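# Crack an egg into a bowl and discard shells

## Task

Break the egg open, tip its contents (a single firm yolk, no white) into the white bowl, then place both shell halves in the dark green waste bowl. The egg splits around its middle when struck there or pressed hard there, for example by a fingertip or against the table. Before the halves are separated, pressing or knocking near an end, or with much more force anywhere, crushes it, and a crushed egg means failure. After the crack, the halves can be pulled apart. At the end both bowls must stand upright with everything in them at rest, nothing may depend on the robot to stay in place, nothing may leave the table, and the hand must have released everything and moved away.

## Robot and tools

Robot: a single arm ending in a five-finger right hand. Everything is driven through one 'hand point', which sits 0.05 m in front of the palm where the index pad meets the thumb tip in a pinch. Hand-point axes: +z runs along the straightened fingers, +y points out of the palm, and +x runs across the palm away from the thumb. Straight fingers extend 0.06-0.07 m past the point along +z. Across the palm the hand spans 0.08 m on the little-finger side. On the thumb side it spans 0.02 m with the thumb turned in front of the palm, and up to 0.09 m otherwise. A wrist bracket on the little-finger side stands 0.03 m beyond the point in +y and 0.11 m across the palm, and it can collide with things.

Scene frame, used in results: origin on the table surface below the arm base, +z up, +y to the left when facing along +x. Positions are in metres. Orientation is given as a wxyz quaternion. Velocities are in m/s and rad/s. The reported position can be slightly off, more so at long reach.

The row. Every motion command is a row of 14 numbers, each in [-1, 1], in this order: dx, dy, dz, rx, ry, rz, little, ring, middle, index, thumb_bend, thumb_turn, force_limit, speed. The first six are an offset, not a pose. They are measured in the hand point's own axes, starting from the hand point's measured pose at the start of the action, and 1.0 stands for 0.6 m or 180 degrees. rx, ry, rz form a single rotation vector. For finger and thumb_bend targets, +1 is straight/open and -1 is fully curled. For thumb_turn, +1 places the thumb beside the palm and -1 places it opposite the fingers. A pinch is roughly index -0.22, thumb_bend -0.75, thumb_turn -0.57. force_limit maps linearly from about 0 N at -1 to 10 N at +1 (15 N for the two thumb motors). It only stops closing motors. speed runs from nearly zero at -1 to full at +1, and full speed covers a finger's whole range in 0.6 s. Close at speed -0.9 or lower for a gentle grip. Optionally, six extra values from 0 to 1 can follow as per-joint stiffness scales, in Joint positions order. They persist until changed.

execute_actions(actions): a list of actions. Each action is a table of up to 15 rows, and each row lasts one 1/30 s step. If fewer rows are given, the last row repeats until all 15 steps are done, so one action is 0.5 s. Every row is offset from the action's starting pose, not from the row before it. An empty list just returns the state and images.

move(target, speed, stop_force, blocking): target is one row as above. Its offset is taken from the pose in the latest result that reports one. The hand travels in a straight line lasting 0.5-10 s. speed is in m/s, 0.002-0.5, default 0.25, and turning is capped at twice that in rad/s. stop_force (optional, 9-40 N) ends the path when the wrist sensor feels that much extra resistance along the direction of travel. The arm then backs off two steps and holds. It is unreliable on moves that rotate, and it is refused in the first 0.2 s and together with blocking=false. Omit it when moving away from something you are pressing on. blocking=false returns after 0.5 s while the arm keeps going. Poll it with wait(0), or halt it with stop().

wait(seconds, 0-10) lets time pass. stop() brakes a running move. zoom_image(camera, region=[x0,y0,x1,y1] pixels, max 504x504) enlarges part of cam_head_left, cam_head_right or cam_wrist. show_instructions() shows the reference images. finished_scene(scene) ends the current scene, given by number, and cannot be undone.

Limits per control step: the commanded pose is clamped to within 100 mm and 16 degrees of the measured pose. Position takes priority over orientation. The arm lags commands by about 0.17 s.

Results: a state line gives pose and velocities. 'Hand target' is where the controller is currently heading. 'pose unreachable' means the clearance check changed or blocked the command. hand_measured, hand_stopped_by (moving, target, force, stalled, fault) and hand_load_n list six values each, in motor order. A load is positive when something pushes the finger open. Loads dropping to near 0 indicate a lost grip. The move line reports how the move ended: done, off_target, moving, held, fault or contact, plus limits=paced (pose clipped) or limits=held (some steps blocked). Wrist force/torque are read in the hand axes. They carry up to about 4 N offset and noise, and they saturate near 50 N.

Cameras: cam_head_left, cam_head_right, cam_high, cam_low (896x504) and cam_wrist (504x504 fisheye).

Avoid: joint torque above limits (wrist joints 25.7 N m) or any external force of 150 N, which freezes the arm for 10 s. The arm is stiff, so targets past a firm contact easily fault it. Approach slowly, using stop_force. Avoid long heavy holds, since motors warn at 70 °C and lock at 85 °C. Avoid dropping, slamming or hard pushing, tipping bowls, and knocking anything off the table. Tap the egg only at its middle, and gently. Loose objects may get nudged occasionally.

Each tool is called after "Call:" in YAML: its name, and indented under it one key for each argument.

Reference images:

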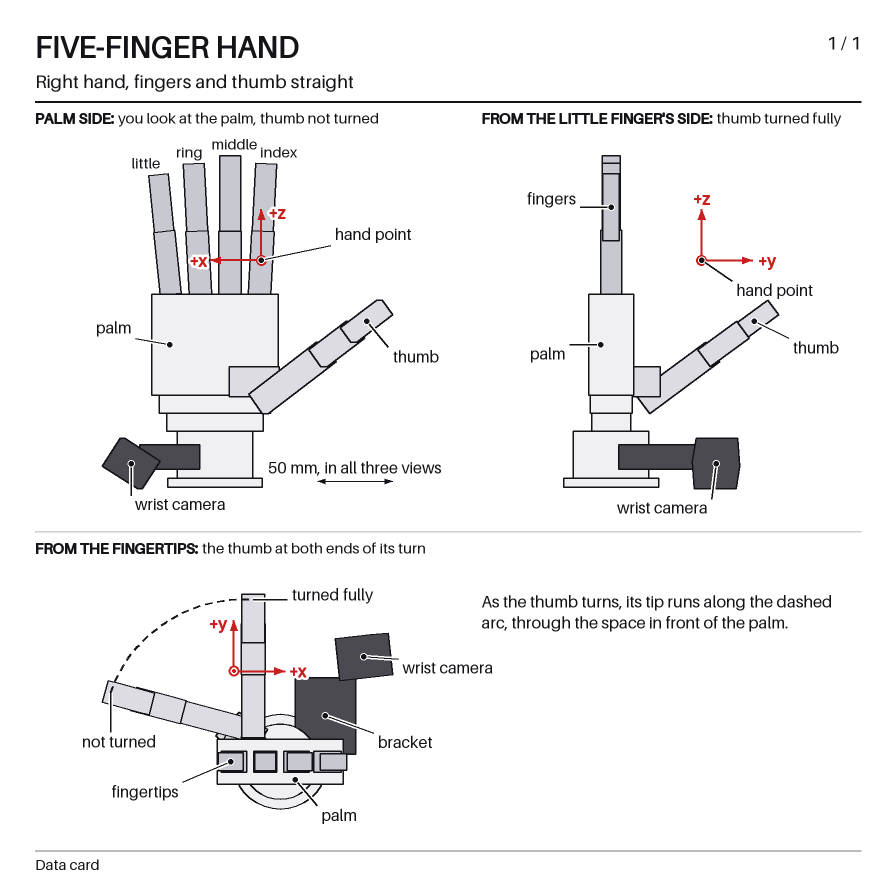

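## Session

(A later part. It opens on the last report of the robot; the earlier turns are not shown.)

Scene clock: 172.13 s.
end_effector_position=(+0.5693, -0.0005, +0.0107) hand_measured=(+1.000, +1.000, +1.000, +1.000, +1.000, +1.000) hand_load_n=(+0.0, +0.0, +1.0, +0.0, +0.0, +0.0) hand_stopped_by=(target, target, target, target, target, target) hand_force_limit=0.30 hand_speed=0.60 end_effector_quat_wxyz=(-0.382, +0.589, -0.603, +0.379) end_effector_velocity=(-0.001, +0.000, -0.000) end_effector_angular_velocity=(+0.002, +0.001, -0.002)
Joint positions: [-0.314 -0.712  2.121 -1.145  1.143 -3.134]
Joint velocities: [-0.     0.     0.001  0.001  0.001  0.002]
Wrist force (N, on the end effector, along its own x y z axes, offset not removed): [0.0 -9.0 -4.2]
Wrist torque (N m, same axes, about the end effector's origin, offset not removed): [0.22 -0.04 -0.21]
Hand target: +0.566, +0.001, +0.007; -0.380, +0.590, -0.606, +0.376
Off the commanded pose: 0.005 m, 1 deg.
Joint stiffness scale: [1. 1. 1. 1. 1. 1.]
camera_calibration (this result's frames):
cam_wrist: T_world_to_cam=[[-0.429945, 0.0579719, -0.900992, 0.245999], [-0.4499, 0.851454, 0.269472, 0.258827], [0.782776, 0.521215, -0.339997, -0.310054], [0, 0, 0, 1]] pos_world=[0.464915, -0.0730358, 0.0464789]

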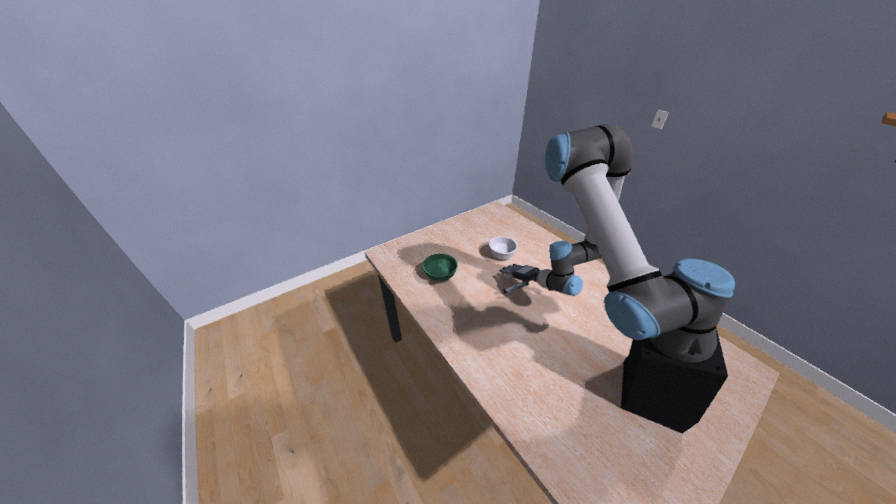

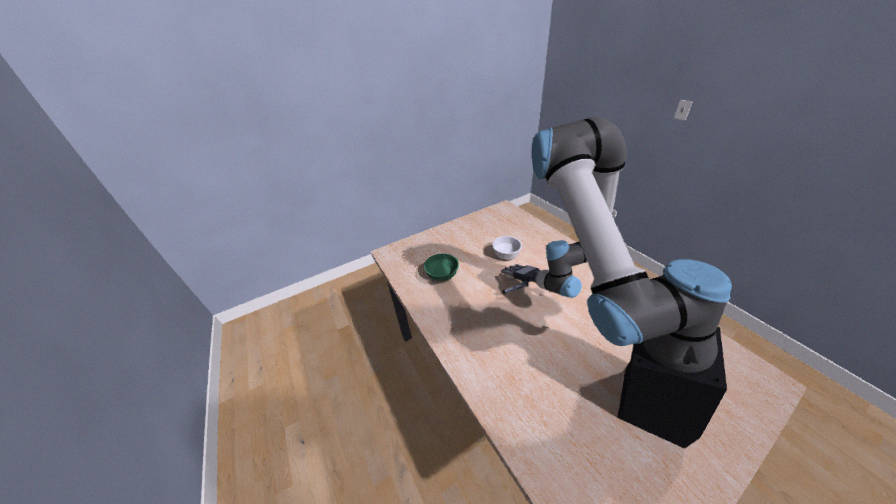

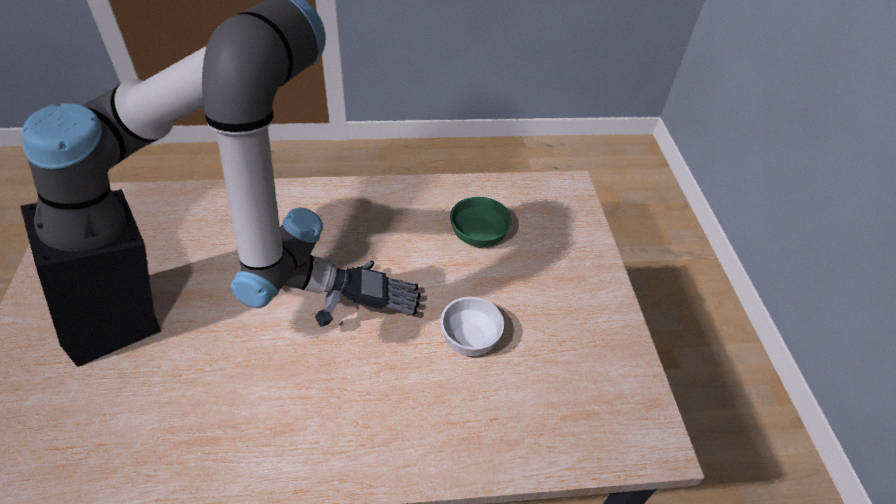

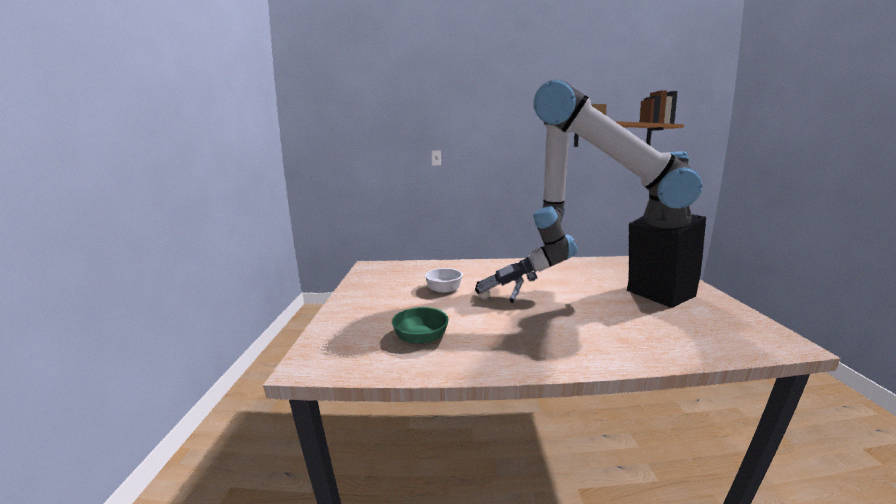

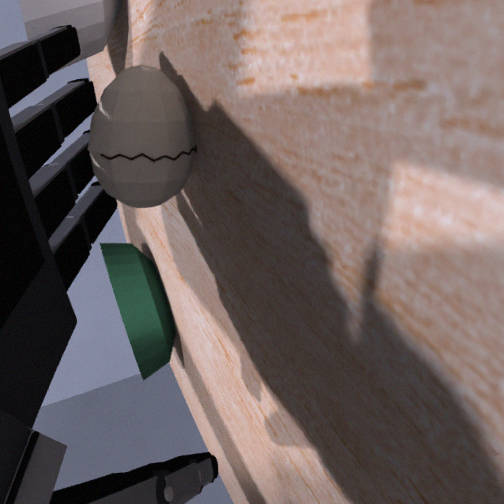

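Call:
move:
  target: [0,-0.014,0.081,0,0,0,1,1,1,1,1,1,0.3,0.6]
  speed: 0.04

Scene clock: 173.93 s.
end_effector_position=(+0.6183, -0.0022, +0.0008) hand_measured=(+1.000, +1.000, +1.000, +1.000, +1.000, +1.000) hand_load_n=(+0.0, +0.0, +0.0, +0.0, +0.0, +0.0) hand_stopped_by=(target, target, target, target, target, target) hand_force_limit=0.30 hand_speed=0.60 end_effector_quat_wxyz=(-0.383, +0.589, -0.601, +0.382) end_effector_velocity=(+0.003, -0.000, +0.000) end_effector_angular_velocity=(-0.001, +0.001, -0.001)
Joint positions: [-0.267 -0.68   1.978 -1.046  1.189 -3.12 ]
Joint velocities: [ 0.002  0.    -0.009  0.009  0.004  0.   ]
Wrist force (N, on the end effector, along its own x y z axes, offset not removed): [-2.5 -4.9 -1.1]
Wrist torque (N m, same axes, about the end effector's origin, offset not removed): [-0.09 0.16 -0.21]
Hand target: +0.617, -0.001, -0.002; -0.382, +0.589, -0.603, +0.379
Off the commanded pose: 0.003 m, 0 deg.
Joint stiffness scale: [1. 1. 1. 1. 1. 1.]
move: done
camera_calibration (this result's frames):
cam_wrist: T_world_to_cam=[[-0.424658, 0.0556984, -0.903639, 0.254991], [-0.451803, 0.851903, 0.264831, 0.286121], [0.784563, 0.52073, -0.336603, -0.351943], [0, 0, 0, 1]] pos_world=[0.513676, -0.0746828, 0.0361809]

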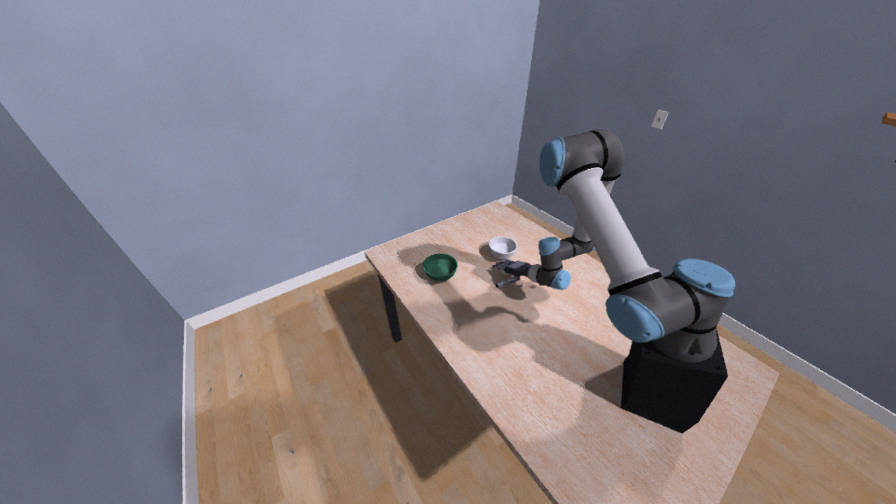

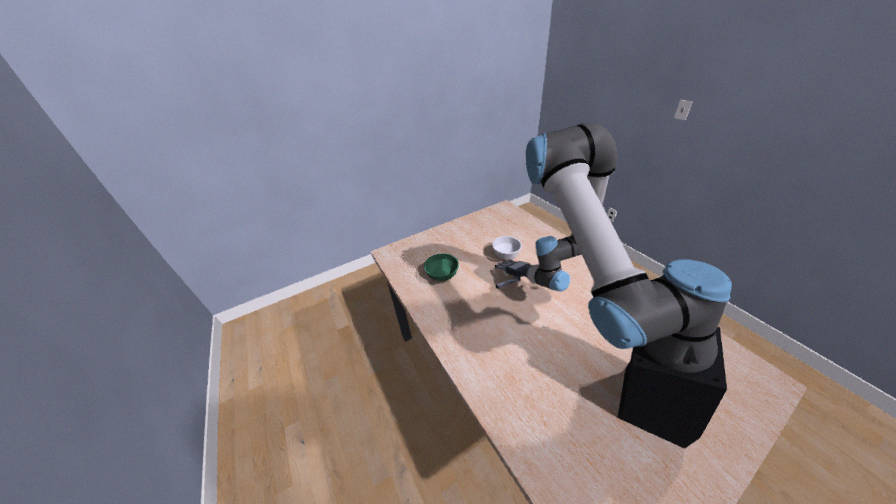

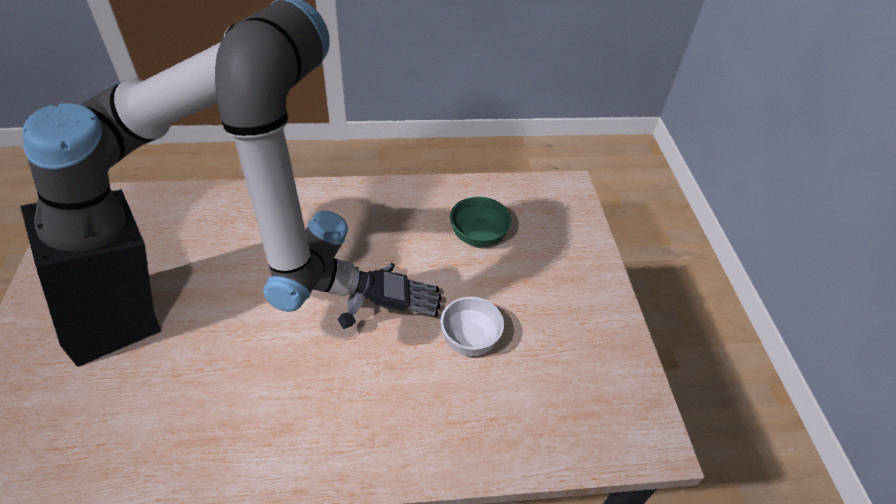

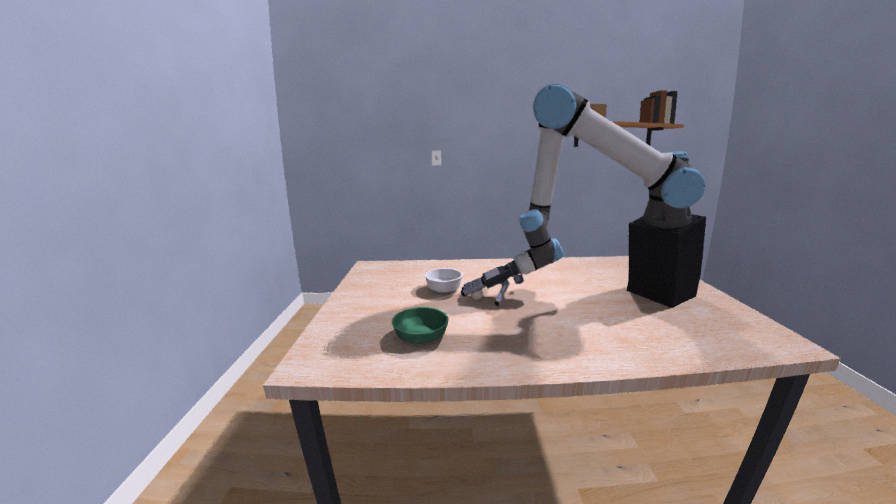

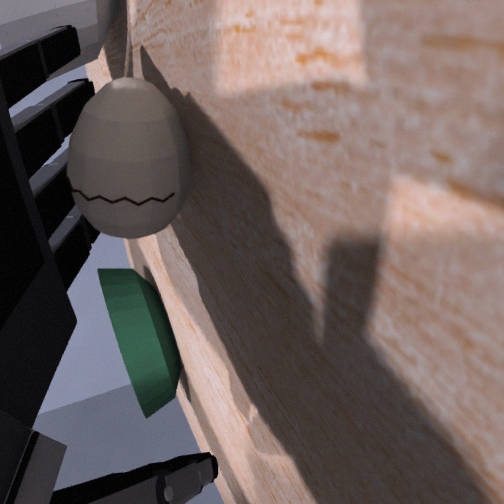

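Call:
execute_actions:
  actions:
    - [[0,-0.02,0,0,0,0,1,1,1,1,1,1,0.3,0.6]]
    - [[-0.015,0.008,-0.04,0,0,0,1,1,1,1,1,1,0.3,0.6]]
    - [[0,0,0,0,0,0,1,1,1,1,1,1,0.3,0.6]]

Scene clock: 175.70 s.
end_effector_position=(+0.6004, +0.0070, +0.0153) hand_measured=(+1.000, +1.000, +1.000, +1.000, +1.000, +1.000) hand_load_n=(+0.0, +0.0, +0.0, +0.0, +0.0, +0.0) hand_stopped_by=(target, target, target, target, target, target) hand_force_limit=0.30 hand_speed=0.60 end_effector_quat_wxyz=(-0.382, +0.589, -0.602, +0.381) end_effector_velocity=(+0.001, -0.000, +0.000) end_effector_angular_velocity=(+0.001, -0.000, -0.000)
Joint positions: [-0.267 -0.724  2.047 -1.069  1.19  -3.12 ]
Joint velocities: [ 0.     0.    -0.002  0.001 -0.     0.001]
Wrist force (N, on the end effector, along its own x y z axes, offset not removed): [1.3 -3.0 -1.3]
Wrist torque (N m, same axes, about the end effector's origin, offset not removed): [-0.47 -0.27 -0.01]
Hand target: +0.601, +0.007, +0.015; -0.382, +0.589, -0.602, +0.381
Off the commanded pose: 0.000 m, 0 deg.
Joint stiffness scale: [1. 1. 1. 1. 1. 1.]
camera_calibration (this result's frames):
cam_wrist: T_world_to_cam=[[-0.42621, 0.0564142, -0.902863, 0.260836], [-0.450938, 0.851964, 0.266106, 0.265797], [0.784219, 0.520552, -0.337677, -0.337634], [0, 0, 0, 1]] pos_world=[0.495807, -0.0654083, 0.0507578]

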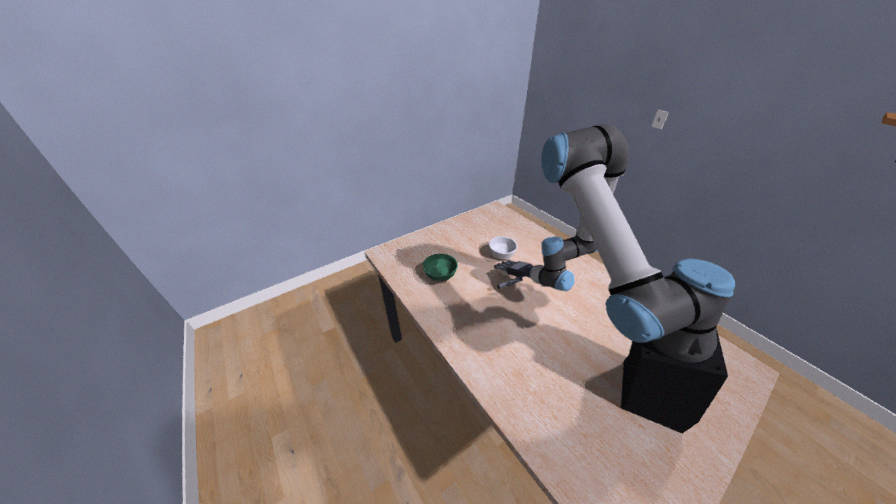

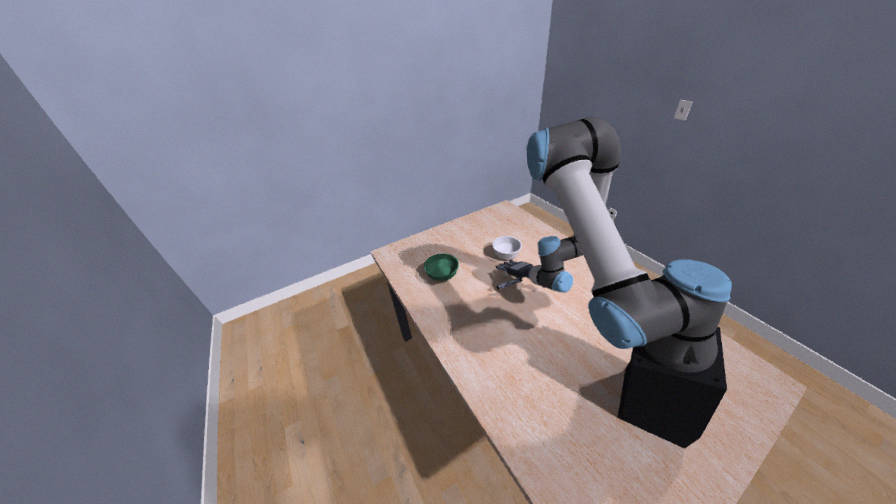

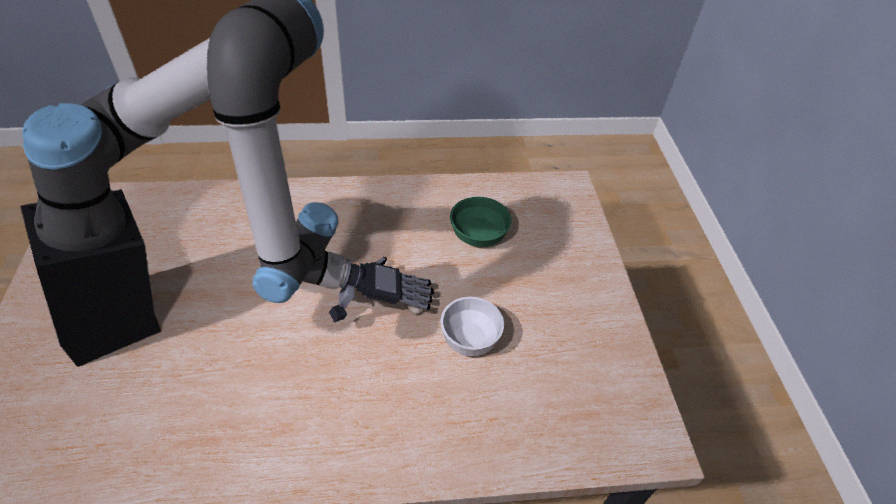

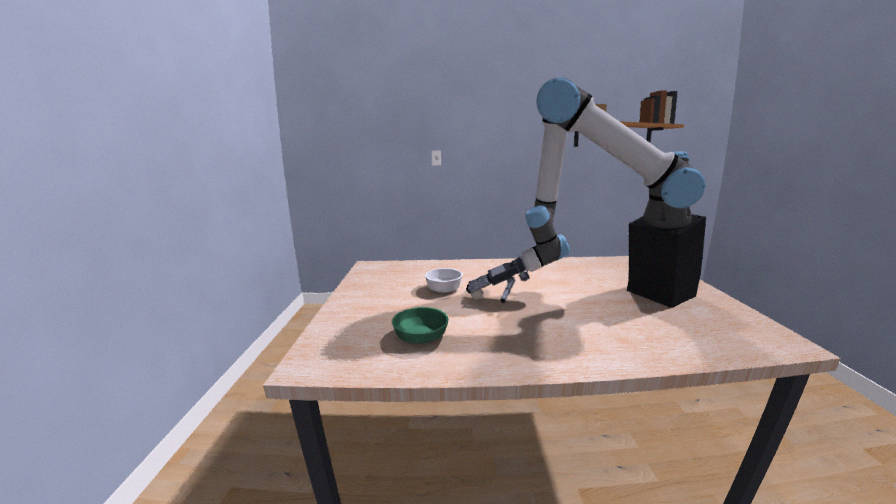

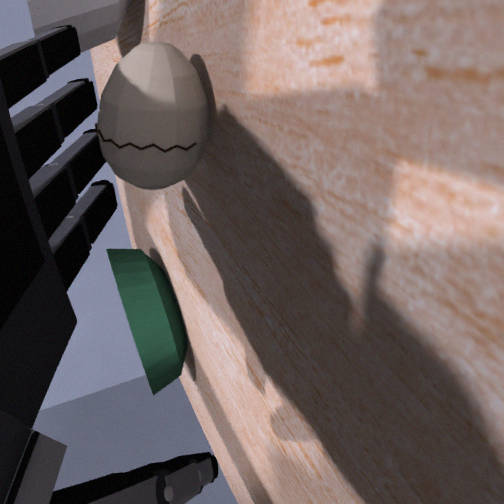

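Call:
execute_actions:
  actions:
    - [[0,0.016,0,0,0,0,1,1,1,1,1,1,0.3,0.6]]
    - [[0,0.002,0.027,0,0,0,1,1,1,1,1,1,0.3,0.6]]
    - [[0,0.002,0.027,0,0,0,1,1,1,1,1,1,0.3,0.6]]
    - [[0,0.002,0.027,0,0,0,1,1,1,1,1,1,0.3,0.6]]

Scene clock: 177.83 s.
end_effector_position=(+0.6472, +0.0027, -0.0019) hand_measured=(+1.000, +1.000, +1.000, +1.000, +1.000, +1.000) hand_load_n=(+0.0, +0.0, +0.5, +0.0, +0.0, +0.0) hand_stopped_by=(target, target, target, target, target, target) hand_force_limit=0.30 hand_speed=0.60 end_effector_quat_wxyz=(-0.389, +0.586, -0.593, +0.392) end_effector_velocity=(+0.005, -0.000, -0.001) end_effector_angular_velocity=(+0.000, +0.000, -0.001)
Joint positions: [-0.233 -0.658  1.908 -1.029  1.224 -3.111]
Joint velocities: [ 0.004  0.004 -0.016  0.012  0.004  0.002]
Wrist force (N, on the end effector, along its own x y z axes, offset not removed): [-1.1 -9.9 -2.5]
Wrist torque (N m, same axes, about the end effector's origin, offset not removed): [-0.11 0.08 -0.34]
Hand target: +0.645, +0.004, -0.006; -0.387, +0.587, -0.596, +0.389
Off the commanded pose: 0.005 m, 1 deg.
Joint stiffness scale: [1. 1. 1. 1. 1. 1.]
camera_calibration (this result's frames):
cam_wrist: T_world_to_cam=[[-0.40071, 0.0454749, -0.915076, 0.2491], [-0.461503, 0.852789, 0.244471, 0.302031], [0.791484, 0.520272, -0.320734, -0.382576], [0, 0, 0, 1]] pos_world=[0.542007, -0.0698535, 0.0314023]

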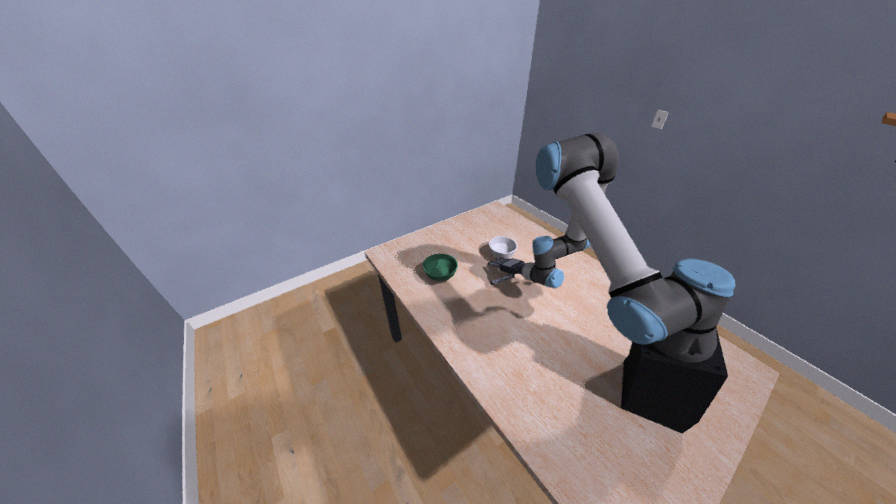

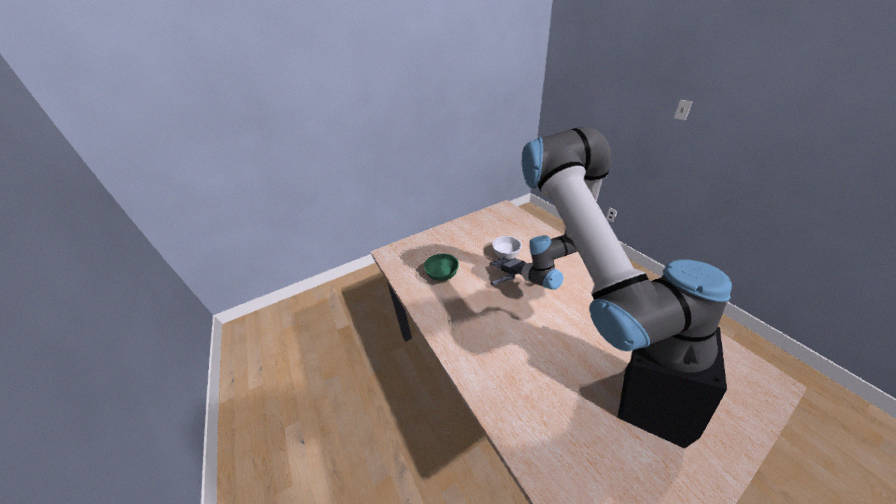

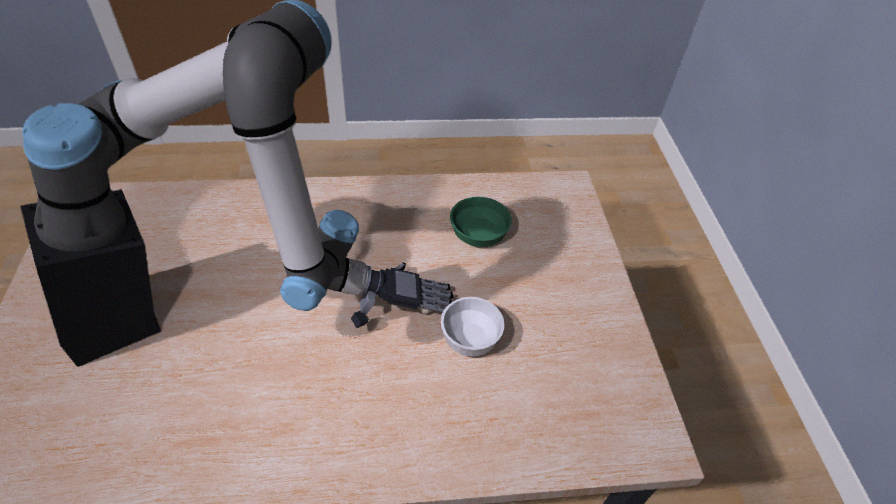

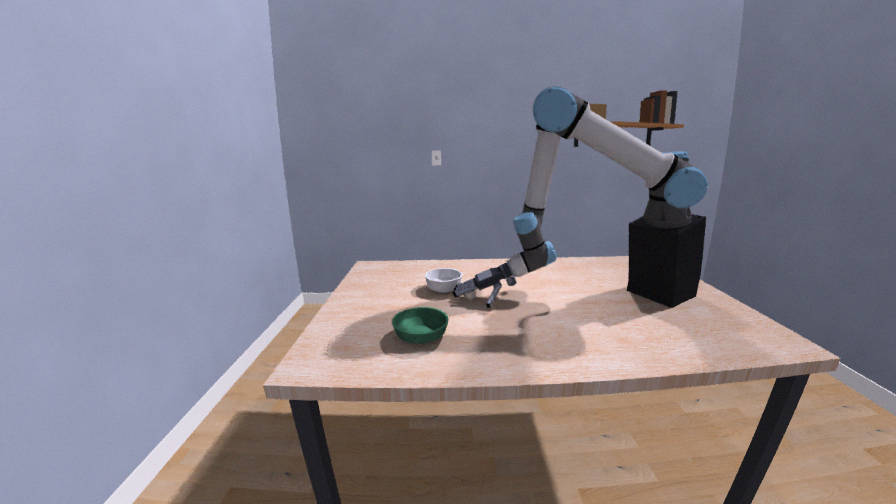

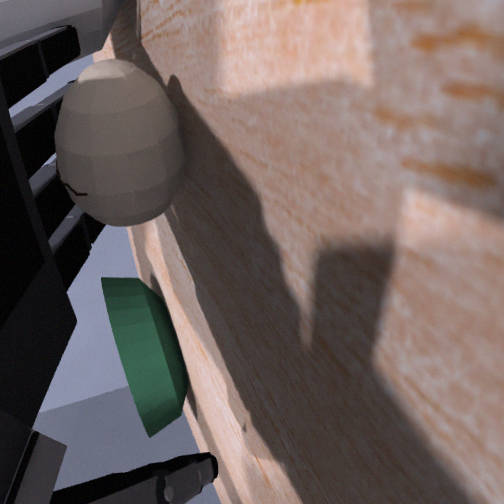

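Call:
execute_actions:
  actions:
    - [[0,-0.02,0,0,0,0,1,1,1,1,1,1,0.3,0.6]]
    - [[0,-0.05,-0.03,0,0,0,1,1,1,1,1,1,0.3,0.6]]
    - [[0,-0.02,-0.08,0,0,0,1,1,1,1,1,1,0.3,0.6]]

Call:
zoom_image:
  camera: "cam_high"
  region: [380,260,520,360]

Scene clock: 179.47 s.
end_effector_position=(+0.6133, +0.0041, +0.0684) hand_measured=(+1.000, +1.000, +1.000, +1.000, +1.000, +1.000) hand_load_n=(+0.0, +0.0, +0.0, +0.0, +0.0, +0.0) hand_stopped_by=(target, target, target, target, target, target) hand_force_limit=0.30 hand_speed=0.60 end_effector_quat_wxyz=(-0.389, +0.586, -0.592, +0.393) end_effector_velocity=(-0.017, -0.001, +0.015) end_effector_angular_velocity=(+0.002, -0.007, +0.005)
Joint positions: [-0.284 -0.85   2.083 -1.011  1.174 -3.123]
Joint velocities: [-0.029 -0.044  0.065 -0.027 -0.034 -0.004]
Wrist force (N, on the end effector, along its own x y z axes, offset not removed): [-0.3 -1.4 -0.8]
Wrist torque (N m, same axes, about the end effector's origin, offset not removed): [-0.26 -0.15 -0.18]
Hand target: +0.610, +0.004, +0.071; -0.390, +0.586, -0.592, +0.393
Off the commanded pose: 0.004 m, 0 deg.
Joint stiffness scale: [1. 1. 1. 1. 1. 1.]
camera_calibration (this result's frames):
cam_wrist: T_world_to_cam=[[-0.397871, 0.0447468, -0.916349, 0.298079], [-0.462175, 0.853037, 0.242328, 0.268464], [0.792523, 0.519929, -0.318718, -0.334704], [0, 0, 0, 1]] pos_world=[0.507935, -0.0683254, 0.101412]

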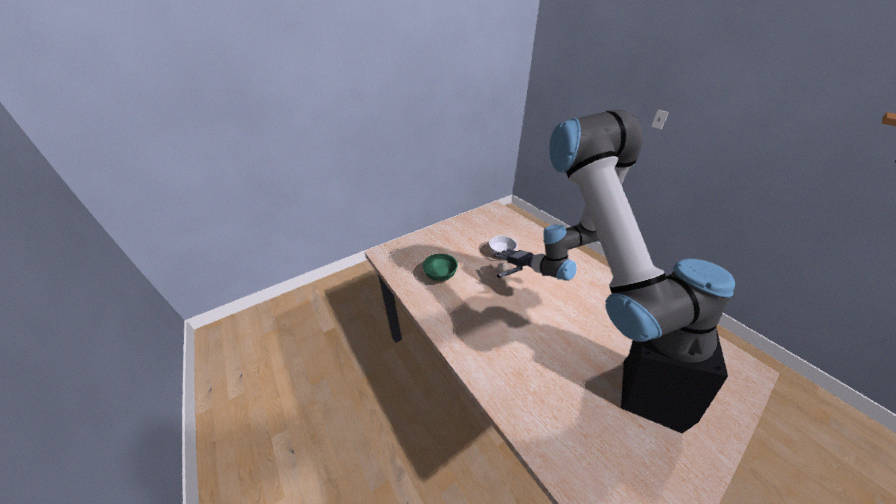

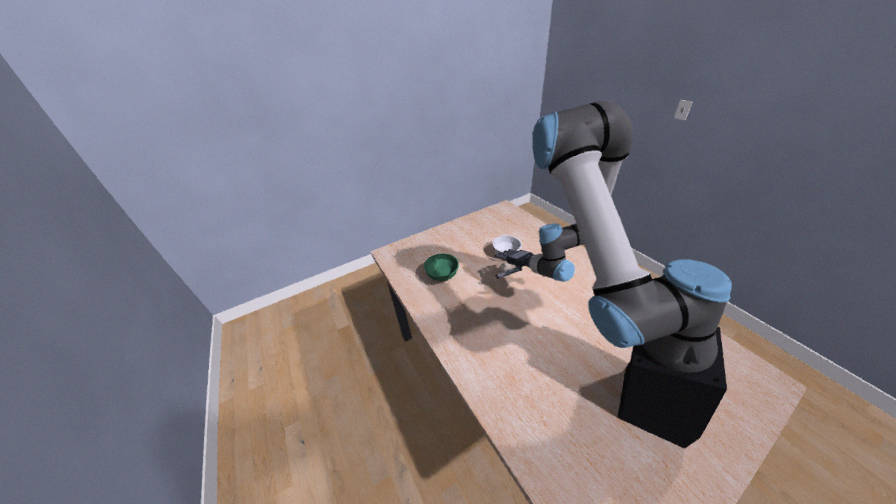

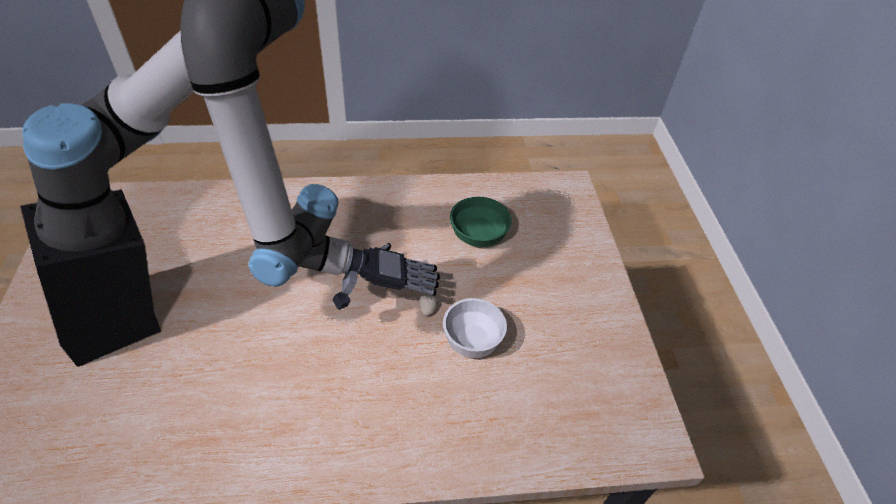

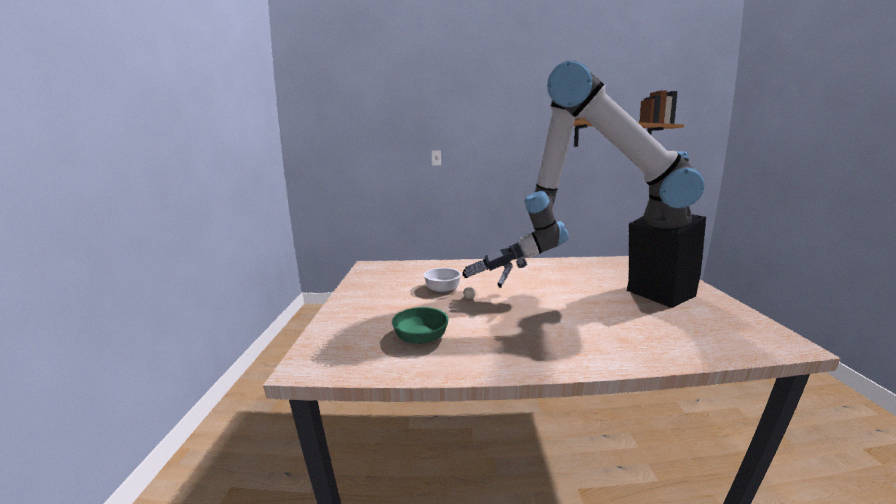

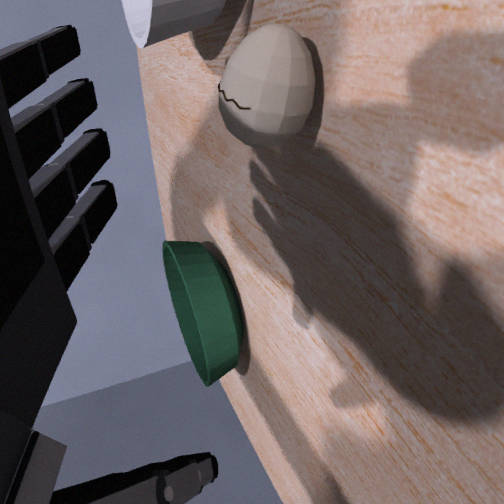

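Region (380, 260, 520, 360) of cam_high's 896x504 image, scaled by 3.600, with more detail than that image has; it fills the top 360 rows of this view, and the rest is white.

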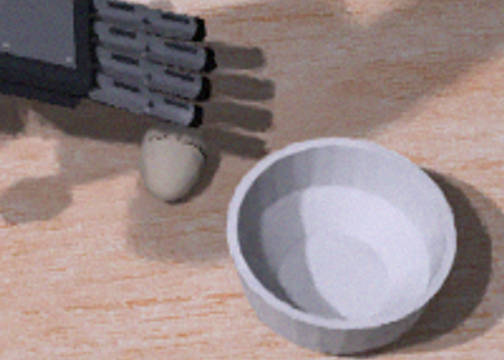

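Call:
move:
  target: [0.067,-0.053,0.074,-0.078,0,0,-1,-1,-1,0.45,0.5,-0.8,0.3,0.8]
  speed: 0.1

Scene clock: 182.07 s.
end_effector_position=(+0.6654, -0.0347, +0.0807) hand_measured=(-1.000, -1.000, -1.000, +0.450, +0.500, -0.800) hand_load_n=(+0.0, +0.0, +0.0, +0.0, +0.0, +0.0) hand_stopped_by=(target, target, target, target, target, target) hand_force_limit=0.30 hand_speed=0.80 end_effector_quat_wxyz=(-0.316, +0.629, -0.635, +0.317) end_effector_velocity=(-0.001, -0.000, -0.001) end_effector_angular_velocity=(+0.002, +0.017, +0.000)
Joint positions: [-0.309 -0.844  1.743 -0.409  1.158 -3.237]
Joint velocities: [ 0.     0.004 -0.013  0.027  0.    -0.006]
Wrist force (N, on the end effector, along its own x y z axes, offset not removed): [-0.2 -1.8 0.8]
Wrist torque (N m, same axes, about the end effector's origin, offset not removed): [-0.40 -0.03 -0.18]
Hand target: +0.666, -0.037, +0.080; -0.315, +0.629, -0.636, +0.318
Off the commanded pose: 0.002 m, 0 deg.
Joint stiffness scale: [1. 1. 1. 1. 1. 1.]
move: done
camera_calibration (this result's frames):
cam_wrist: T_world_to_cam=[[-0.607072, 0.0465108, -0.793284, 0.461164], [-0.391756, 0.851024, 0.349693, 0.26707], [0.691368, 0.523063, -0.498412, -0.269943], [0, 0, 0, 1]] pos_world=[0.571216, -0.107534, 0.137899]

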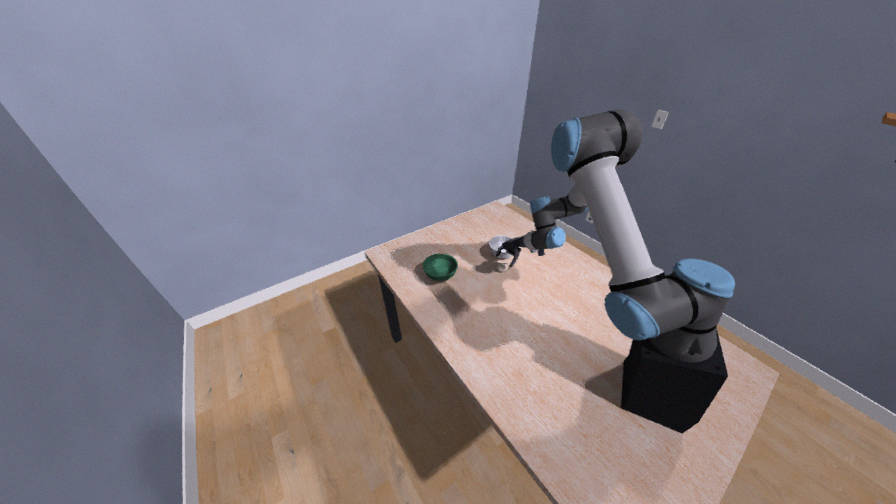

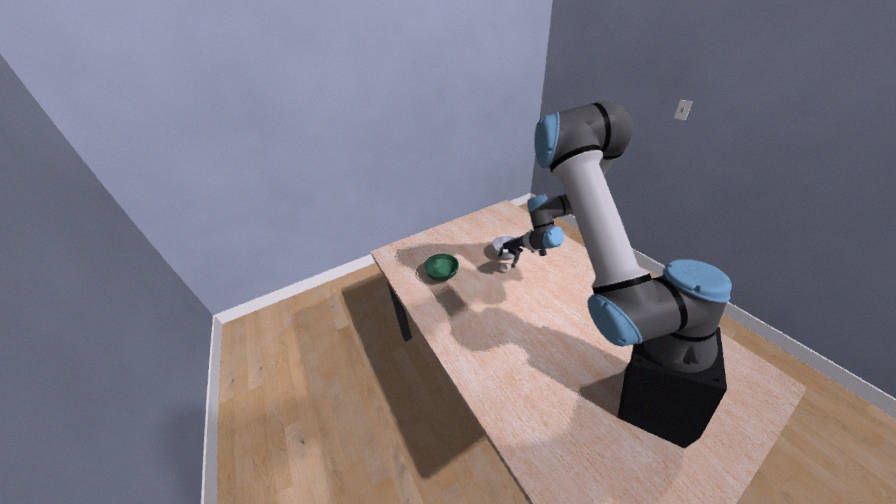

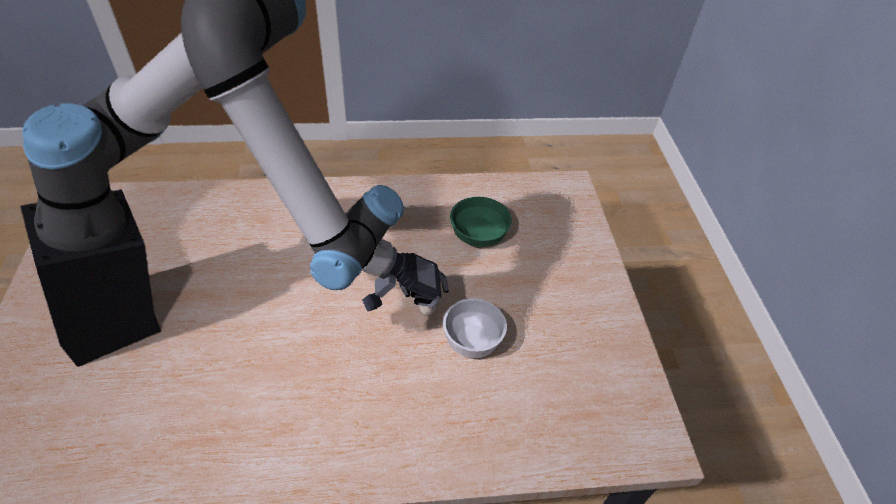

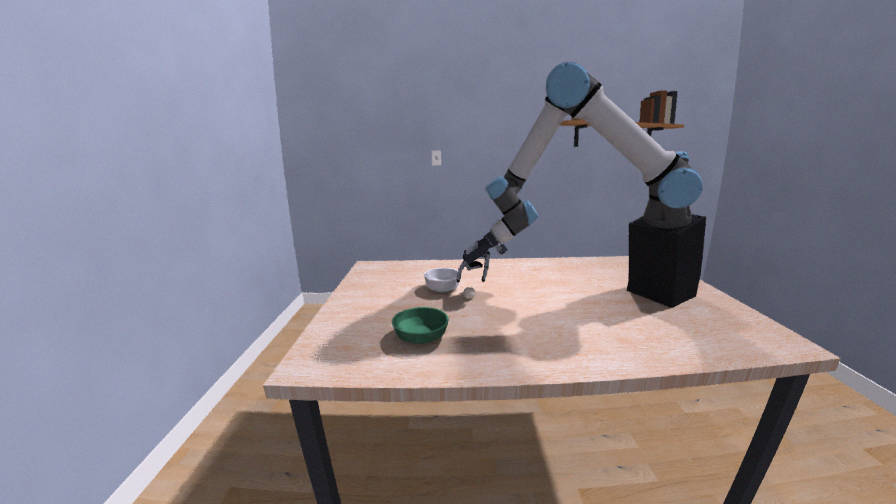

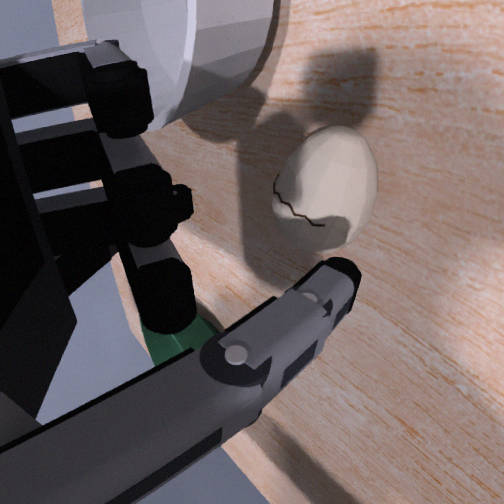

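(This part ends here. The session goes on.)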